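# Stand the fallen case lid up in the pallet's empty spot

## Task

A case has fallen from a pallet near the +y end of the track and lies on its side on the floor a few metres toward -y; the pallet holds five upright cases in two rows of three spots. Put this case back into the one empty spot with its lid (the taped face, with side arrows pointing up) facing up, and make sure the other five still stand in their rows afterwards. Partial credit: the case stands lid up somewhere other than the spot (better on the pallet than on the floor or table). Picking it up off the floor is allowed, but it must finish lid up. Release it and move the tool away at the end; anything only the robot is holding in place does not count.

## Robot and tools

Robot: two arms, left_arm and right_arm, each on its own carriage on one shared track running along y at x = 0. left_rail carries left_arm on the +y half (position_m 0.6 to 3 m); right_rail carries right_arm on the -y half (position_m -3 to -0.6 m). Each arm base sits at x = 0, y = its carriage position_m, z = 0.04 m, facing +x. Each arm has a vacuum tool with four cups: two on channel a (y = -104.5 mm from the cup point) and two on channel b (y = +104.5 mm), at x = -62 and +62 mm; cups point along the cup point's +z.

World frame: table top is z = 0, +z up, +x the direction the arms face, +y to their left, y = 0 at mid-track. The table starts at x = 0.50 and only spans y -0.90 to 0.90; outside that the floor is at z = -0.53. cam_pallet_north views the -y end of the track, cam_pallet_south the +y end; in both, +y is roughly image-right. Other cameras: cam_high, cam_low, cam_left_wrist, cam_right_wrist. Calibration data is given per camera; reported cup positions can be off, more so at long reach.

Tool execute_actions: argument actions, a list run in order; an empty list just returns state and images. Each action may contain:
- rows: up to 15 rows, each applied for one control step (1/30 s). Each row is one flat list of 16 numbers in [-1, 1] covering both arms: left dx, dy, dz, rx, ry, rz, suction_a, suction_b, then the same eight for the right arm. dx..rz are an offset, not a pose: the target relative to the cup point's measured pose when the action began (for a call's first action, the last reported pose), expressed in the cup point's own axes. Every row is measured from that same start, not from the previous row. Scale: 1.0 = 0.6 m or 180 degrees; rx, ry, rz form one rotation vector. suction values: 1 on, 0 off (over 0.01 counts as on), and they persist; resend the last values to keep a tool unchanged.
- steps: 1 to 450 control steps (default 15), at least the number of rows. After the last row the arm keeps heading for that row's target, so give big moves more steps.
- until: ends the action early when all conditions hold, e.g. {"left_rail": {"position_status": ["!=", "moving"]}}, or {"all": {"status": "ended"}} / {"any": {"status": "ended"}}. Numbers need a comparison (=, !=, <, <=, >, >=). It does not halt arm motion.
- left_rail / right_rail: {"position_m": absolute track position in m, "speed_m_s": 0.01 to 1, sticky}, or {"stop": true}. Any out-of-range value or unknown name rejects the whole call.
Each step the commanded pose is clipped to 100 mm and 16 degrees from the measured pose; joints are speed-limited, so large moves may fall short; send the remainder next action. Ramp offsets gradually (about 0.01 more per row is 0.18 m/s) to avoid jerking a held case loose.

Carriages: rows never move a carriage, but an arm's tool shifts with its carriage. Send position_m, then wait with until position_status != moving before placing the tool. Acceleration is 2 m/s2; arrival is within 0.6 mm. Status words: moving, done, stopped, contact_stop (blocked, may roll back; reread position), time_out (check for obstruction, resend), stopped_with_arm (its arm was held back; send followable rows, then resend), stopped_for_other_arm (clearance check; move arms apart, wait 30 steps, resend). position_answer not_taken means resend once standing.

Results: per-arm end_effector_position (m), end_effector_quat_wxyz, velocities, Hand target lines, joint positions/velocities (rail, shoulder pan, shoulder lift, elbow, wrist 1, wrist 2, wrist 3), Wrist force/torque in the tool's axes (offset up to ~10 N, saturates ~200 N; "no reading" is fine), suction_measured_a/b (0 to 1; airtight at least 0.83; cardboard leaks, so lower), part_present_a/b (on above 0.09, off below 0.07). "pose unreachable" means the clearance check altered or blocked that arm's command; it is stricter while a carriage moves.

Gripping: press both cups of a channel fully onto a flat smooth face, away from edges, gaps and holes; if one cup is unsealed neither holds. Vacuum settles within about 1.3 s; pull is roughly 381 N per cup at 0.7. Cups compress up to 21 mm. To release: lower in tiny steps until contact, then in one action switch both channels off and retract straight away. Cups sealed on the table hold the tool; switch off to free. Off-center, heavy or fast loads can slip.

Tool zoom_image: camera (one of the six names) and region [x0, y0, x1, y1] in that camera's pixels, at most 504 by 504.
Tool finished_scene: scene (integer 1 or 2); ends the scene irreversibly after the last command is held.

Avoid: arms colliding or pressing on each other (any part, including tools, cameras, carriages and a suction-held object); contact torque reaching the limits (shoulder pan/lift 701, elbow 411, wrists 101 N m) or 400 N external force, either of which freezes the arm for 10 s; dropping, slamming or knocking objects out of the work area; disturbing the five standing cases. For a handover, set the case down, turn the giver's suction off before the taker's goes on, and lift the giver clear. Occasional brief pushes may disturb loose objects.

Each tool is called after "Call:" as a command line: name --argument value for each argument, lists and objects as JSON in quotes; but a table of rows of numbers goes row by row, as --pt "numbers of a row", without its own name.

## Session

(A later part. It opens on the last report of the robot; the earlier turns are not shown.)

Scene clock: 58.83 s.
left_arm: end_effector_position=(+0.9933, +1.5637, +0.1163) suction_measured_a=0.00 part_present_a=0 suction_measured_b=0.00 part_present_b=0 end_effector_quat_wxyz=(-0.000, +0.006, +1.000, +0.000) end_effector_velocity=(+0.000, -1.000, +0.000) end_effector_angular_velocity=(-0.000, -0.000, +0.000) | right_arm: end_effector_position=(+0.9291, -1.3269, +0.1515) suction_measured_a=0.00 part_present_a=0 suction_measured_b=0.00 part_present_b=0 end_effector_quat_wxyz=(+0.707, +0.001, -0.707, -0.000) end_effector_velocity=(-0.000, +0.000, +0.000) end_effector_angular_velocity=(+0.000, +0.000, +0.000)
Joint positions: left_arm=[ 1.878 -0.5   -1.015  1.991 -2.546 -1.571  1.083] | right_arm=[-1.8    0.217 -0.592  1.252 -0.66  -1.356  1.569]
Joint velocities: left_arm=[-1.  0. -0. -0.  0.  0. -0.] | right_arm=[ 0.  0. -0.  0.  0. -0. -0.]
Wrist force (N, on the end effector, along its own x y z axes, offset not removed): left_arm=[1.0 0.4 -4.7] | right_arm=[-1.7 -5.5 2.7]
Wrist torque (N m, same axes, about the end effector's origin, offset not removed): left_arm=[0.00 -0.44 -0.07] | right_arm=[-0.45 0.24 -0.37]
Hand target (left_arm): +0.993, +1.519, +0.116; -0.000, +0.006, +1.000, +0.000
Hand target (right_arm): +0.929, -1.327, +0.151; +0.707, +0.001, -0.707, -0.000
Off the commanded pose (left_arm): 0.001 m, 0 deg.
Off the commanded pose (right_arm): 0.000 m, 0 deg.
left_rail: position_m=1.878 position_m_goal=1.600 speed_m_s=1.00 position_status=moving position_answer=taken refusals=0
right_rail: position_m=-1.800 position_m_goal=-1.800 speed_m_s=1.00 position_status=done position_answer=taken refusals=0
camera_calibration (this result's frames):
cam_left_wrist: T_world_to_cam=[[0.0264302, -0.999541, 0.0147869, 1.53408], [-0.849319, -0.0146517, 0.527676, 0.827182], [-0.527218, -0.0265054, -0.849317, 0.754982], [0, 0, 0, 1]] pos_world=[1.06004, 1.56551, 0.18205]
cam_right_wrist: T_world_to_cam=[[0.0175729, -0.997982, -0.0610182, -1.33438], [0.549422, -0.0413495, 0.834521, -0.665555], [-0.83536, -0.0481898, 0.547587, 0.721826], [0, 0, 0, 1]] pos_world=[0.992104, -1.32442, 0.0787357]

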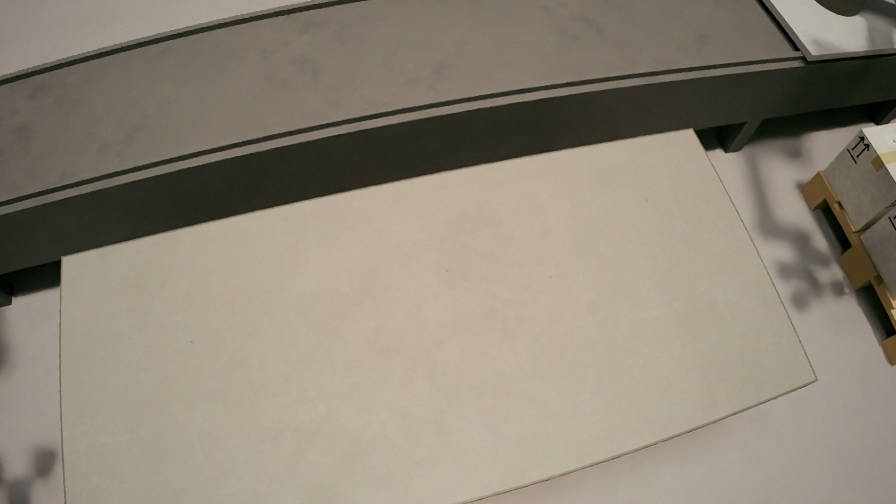

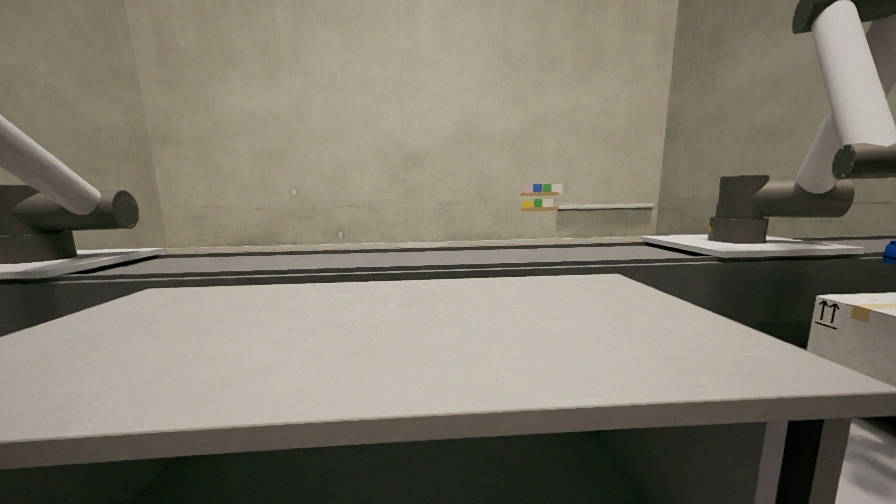

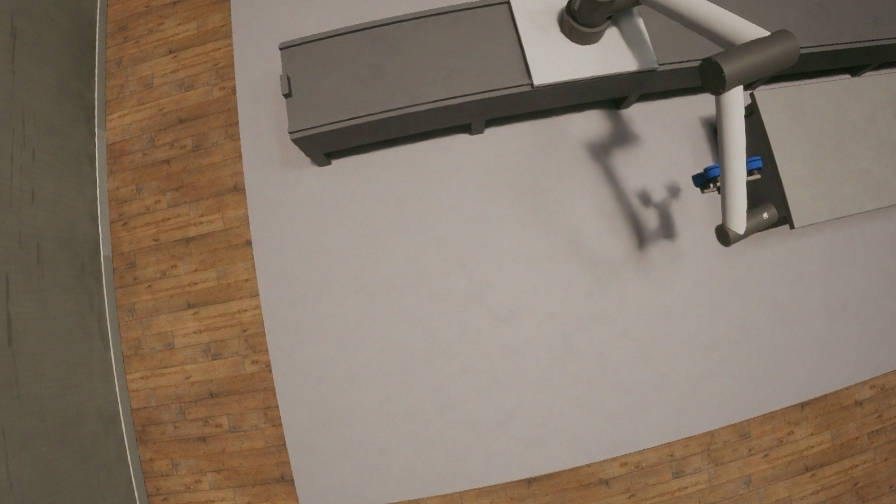

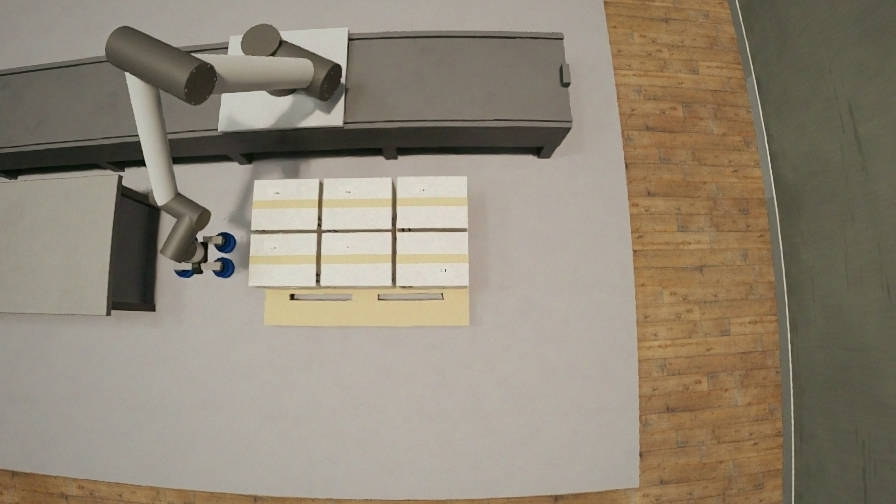

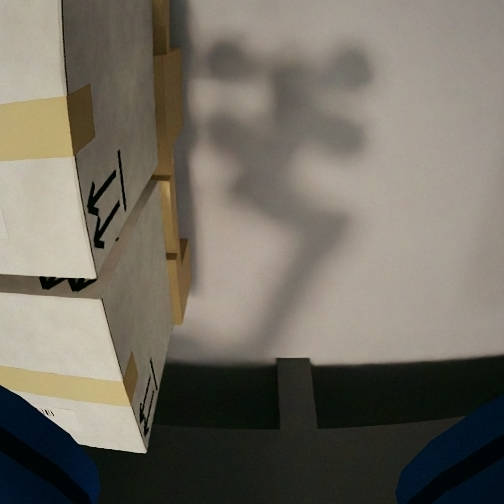

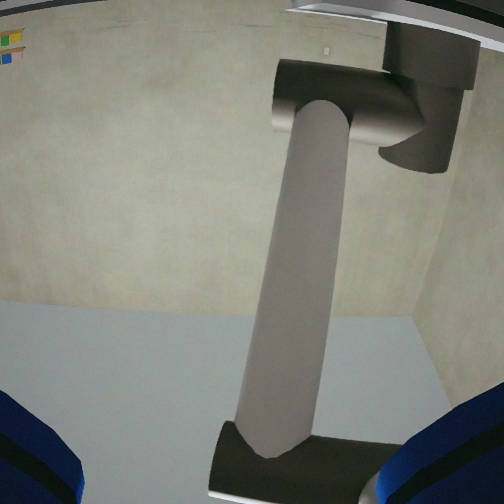

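Call:
execute_actions --actions '[]'

Scene clock: 59.17 s.
left_arm: end_effector_position=(+0.9934, +1.3237, +0.1164) suction_measured_a=0.00 part_present_a=0 suction_measured_b=0.00 part_present_b=0 end_effector_quat_wxyz=(-0.000, +0.006, +1.000, +0.000) end_effector_velocity=(+0.000, -0.392, +0.000) end_effector_angular_velocity=(-0.000, -0.000, -0.000) | right_arm: end_effector_position=(+0.9291, -1.3269, +0.1515) suction_measured_a=0.00 part_present_a=0 suction_measured_b=0.00 part_present_b=0 end_effector_quat_wxyz=(+0.707, +0.001, -0.707, -0.000) end_effector_velocity=(+0.000, +0.000, +0.000) end_effector_angular_velocity=(+0.000, -0.000, -0.000)
Joint positions: left_arm=[ 1.638 -0.5   -1.015  1.991 -2.546 -1.571  1.083] | right_arm=[-1.8    0.217 -0.592  1.252 -0.66  -1.356  1.569]
Joint velocities: left_arm=[-0.392 -0.    -0.     0.     0.    -0.    -0.   ] | right_arm=[ 0.  0. -0.  0. -0.  0. -0.]
Wrist force (N, on the end effector, along its own x y z axes, offset not removed): left_arm=[1.4 -9.1 -7.1] | right_arm=[-0.1 -5.2 2.0]
Wrist torque (N m, same axes, about the end effector's origin, offset not removed): left_arm=[-0.65 -0.45 -0.13] | right_arm=[-0.43 0.11 -0.29]
Hand target (left_arm): +0.993, +1.308, +0.116; -0.000, +0.006, +1.000, +0.000
Hand target (right_arm): +0.929, -1.327, +0.151; +0.707, +0.001, -0.707, -0.000
Off the commanded pose (left_arm): 0.001 m, 0 deg.
Off the commanded pose (right_arm): 0.000 m, 0 deg.
left_rail: position_m=1.638 position_m_goal=1.600 speed_m_s=1.00 position_status=moving position_answer=taken refusals=0
right_rail: position_m=-1.800 position_m_goal=-1.800 speed_m_s=1.00 position_status=done position_answer=taken refusals=0
camera_calibration (this result's frames):
cam_left_wrist: T_world_to_cam=[[0.0264334, -0.999541, 0.0148042, 1.29421], [-0.849335, -0.0146461, 0.527651, 0.823691], [-0.527192, -0.0265213, -0.849332, 0.74865], [0, 0, 0, 1]] pos_world=[1.06006, 1.32553, 0.182072]
cam_right_wrist: T_world_to_cam=[[0.0175733, -0.997982, -0.0610182, -1.33438], [0.549422, -0.0413493, 0.834521, -0.665555], [-0.83536, -0.0481901, 0.547587, 0.721826], [0, 0, 0, 1]] pos_world=[0.992104, -1.32442, 0.0787359]

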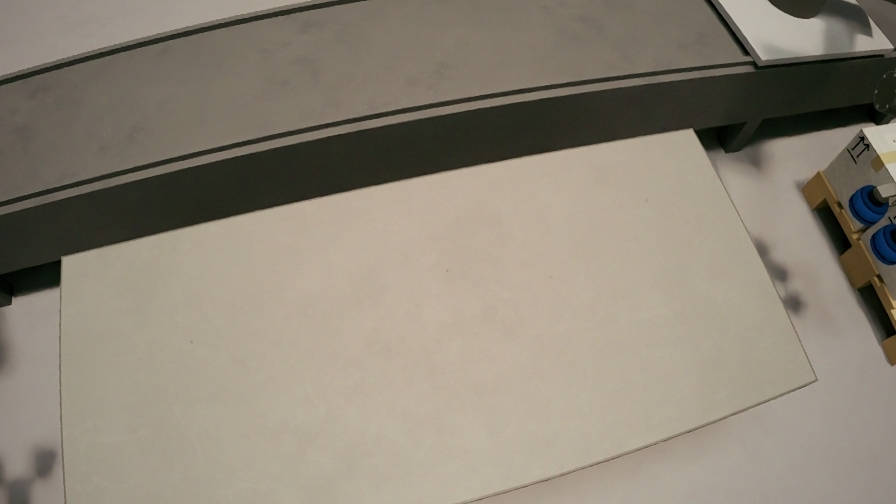

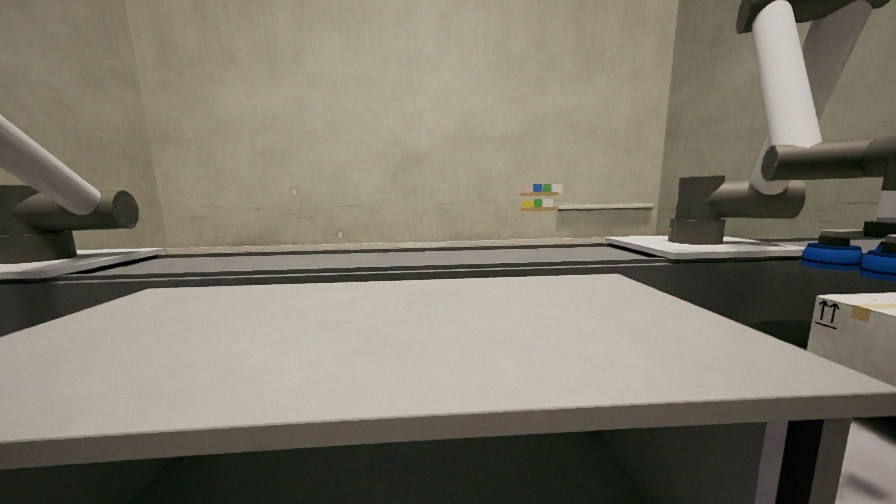

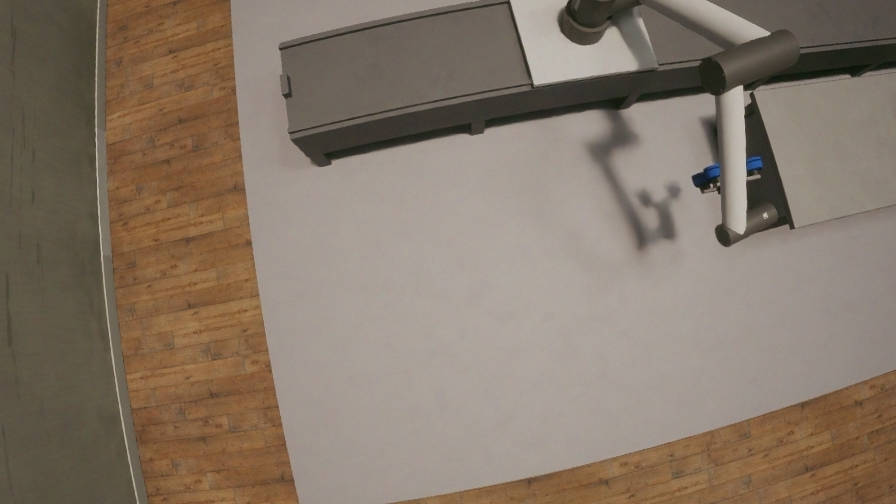

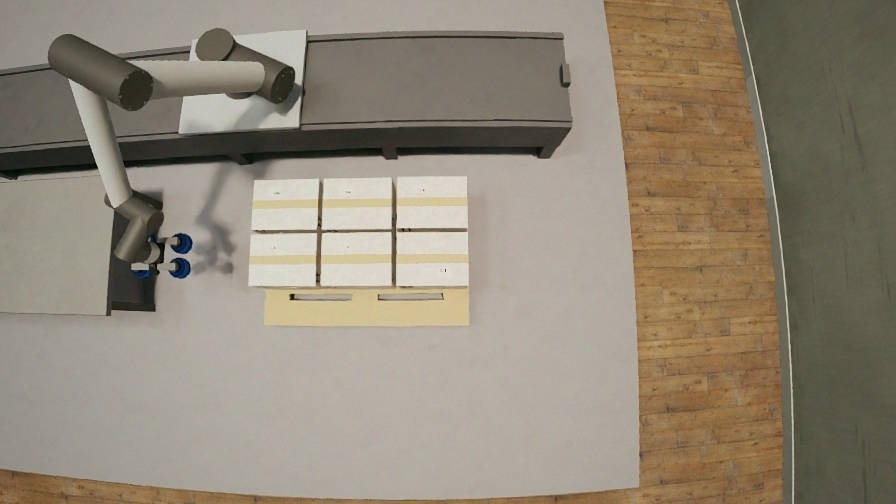

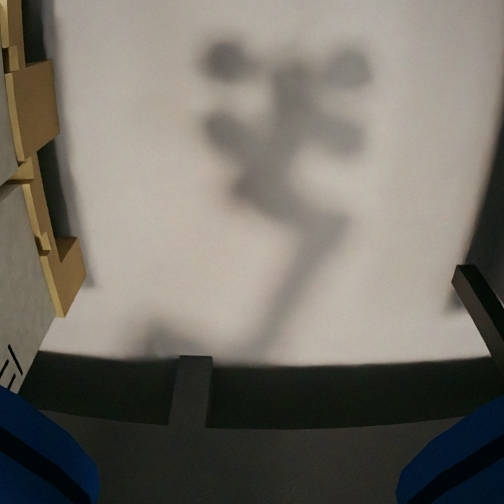

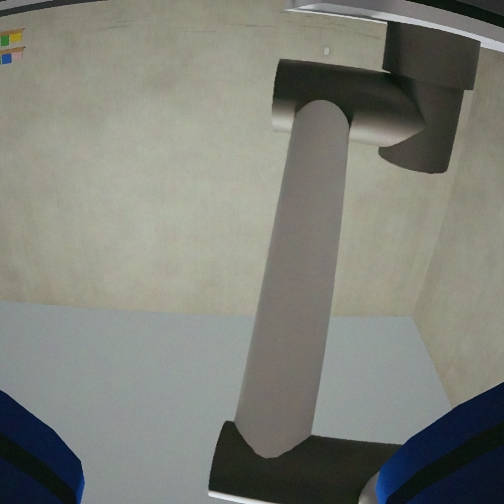

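Call:
zoom_image --camera "cam_pallet_south" --region '[375, 200, 485, 300]'

Region (375, 200, 485, 300) of cam_pallet_south's 896x504 image, scaled by 4.582, with more detail than that image has; it fills the top 458 rows of this view, and the rest is white.

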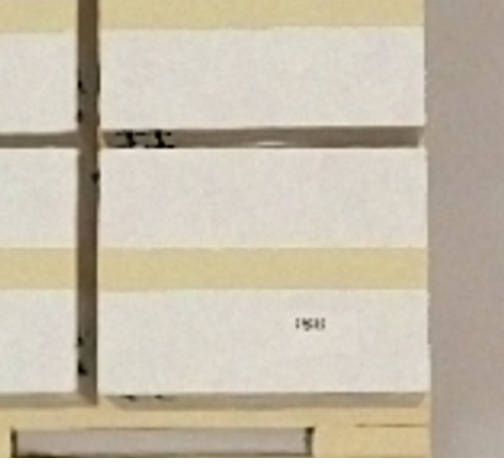

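Call:
finished_scene --scene 1

The scene is finished: the task was done.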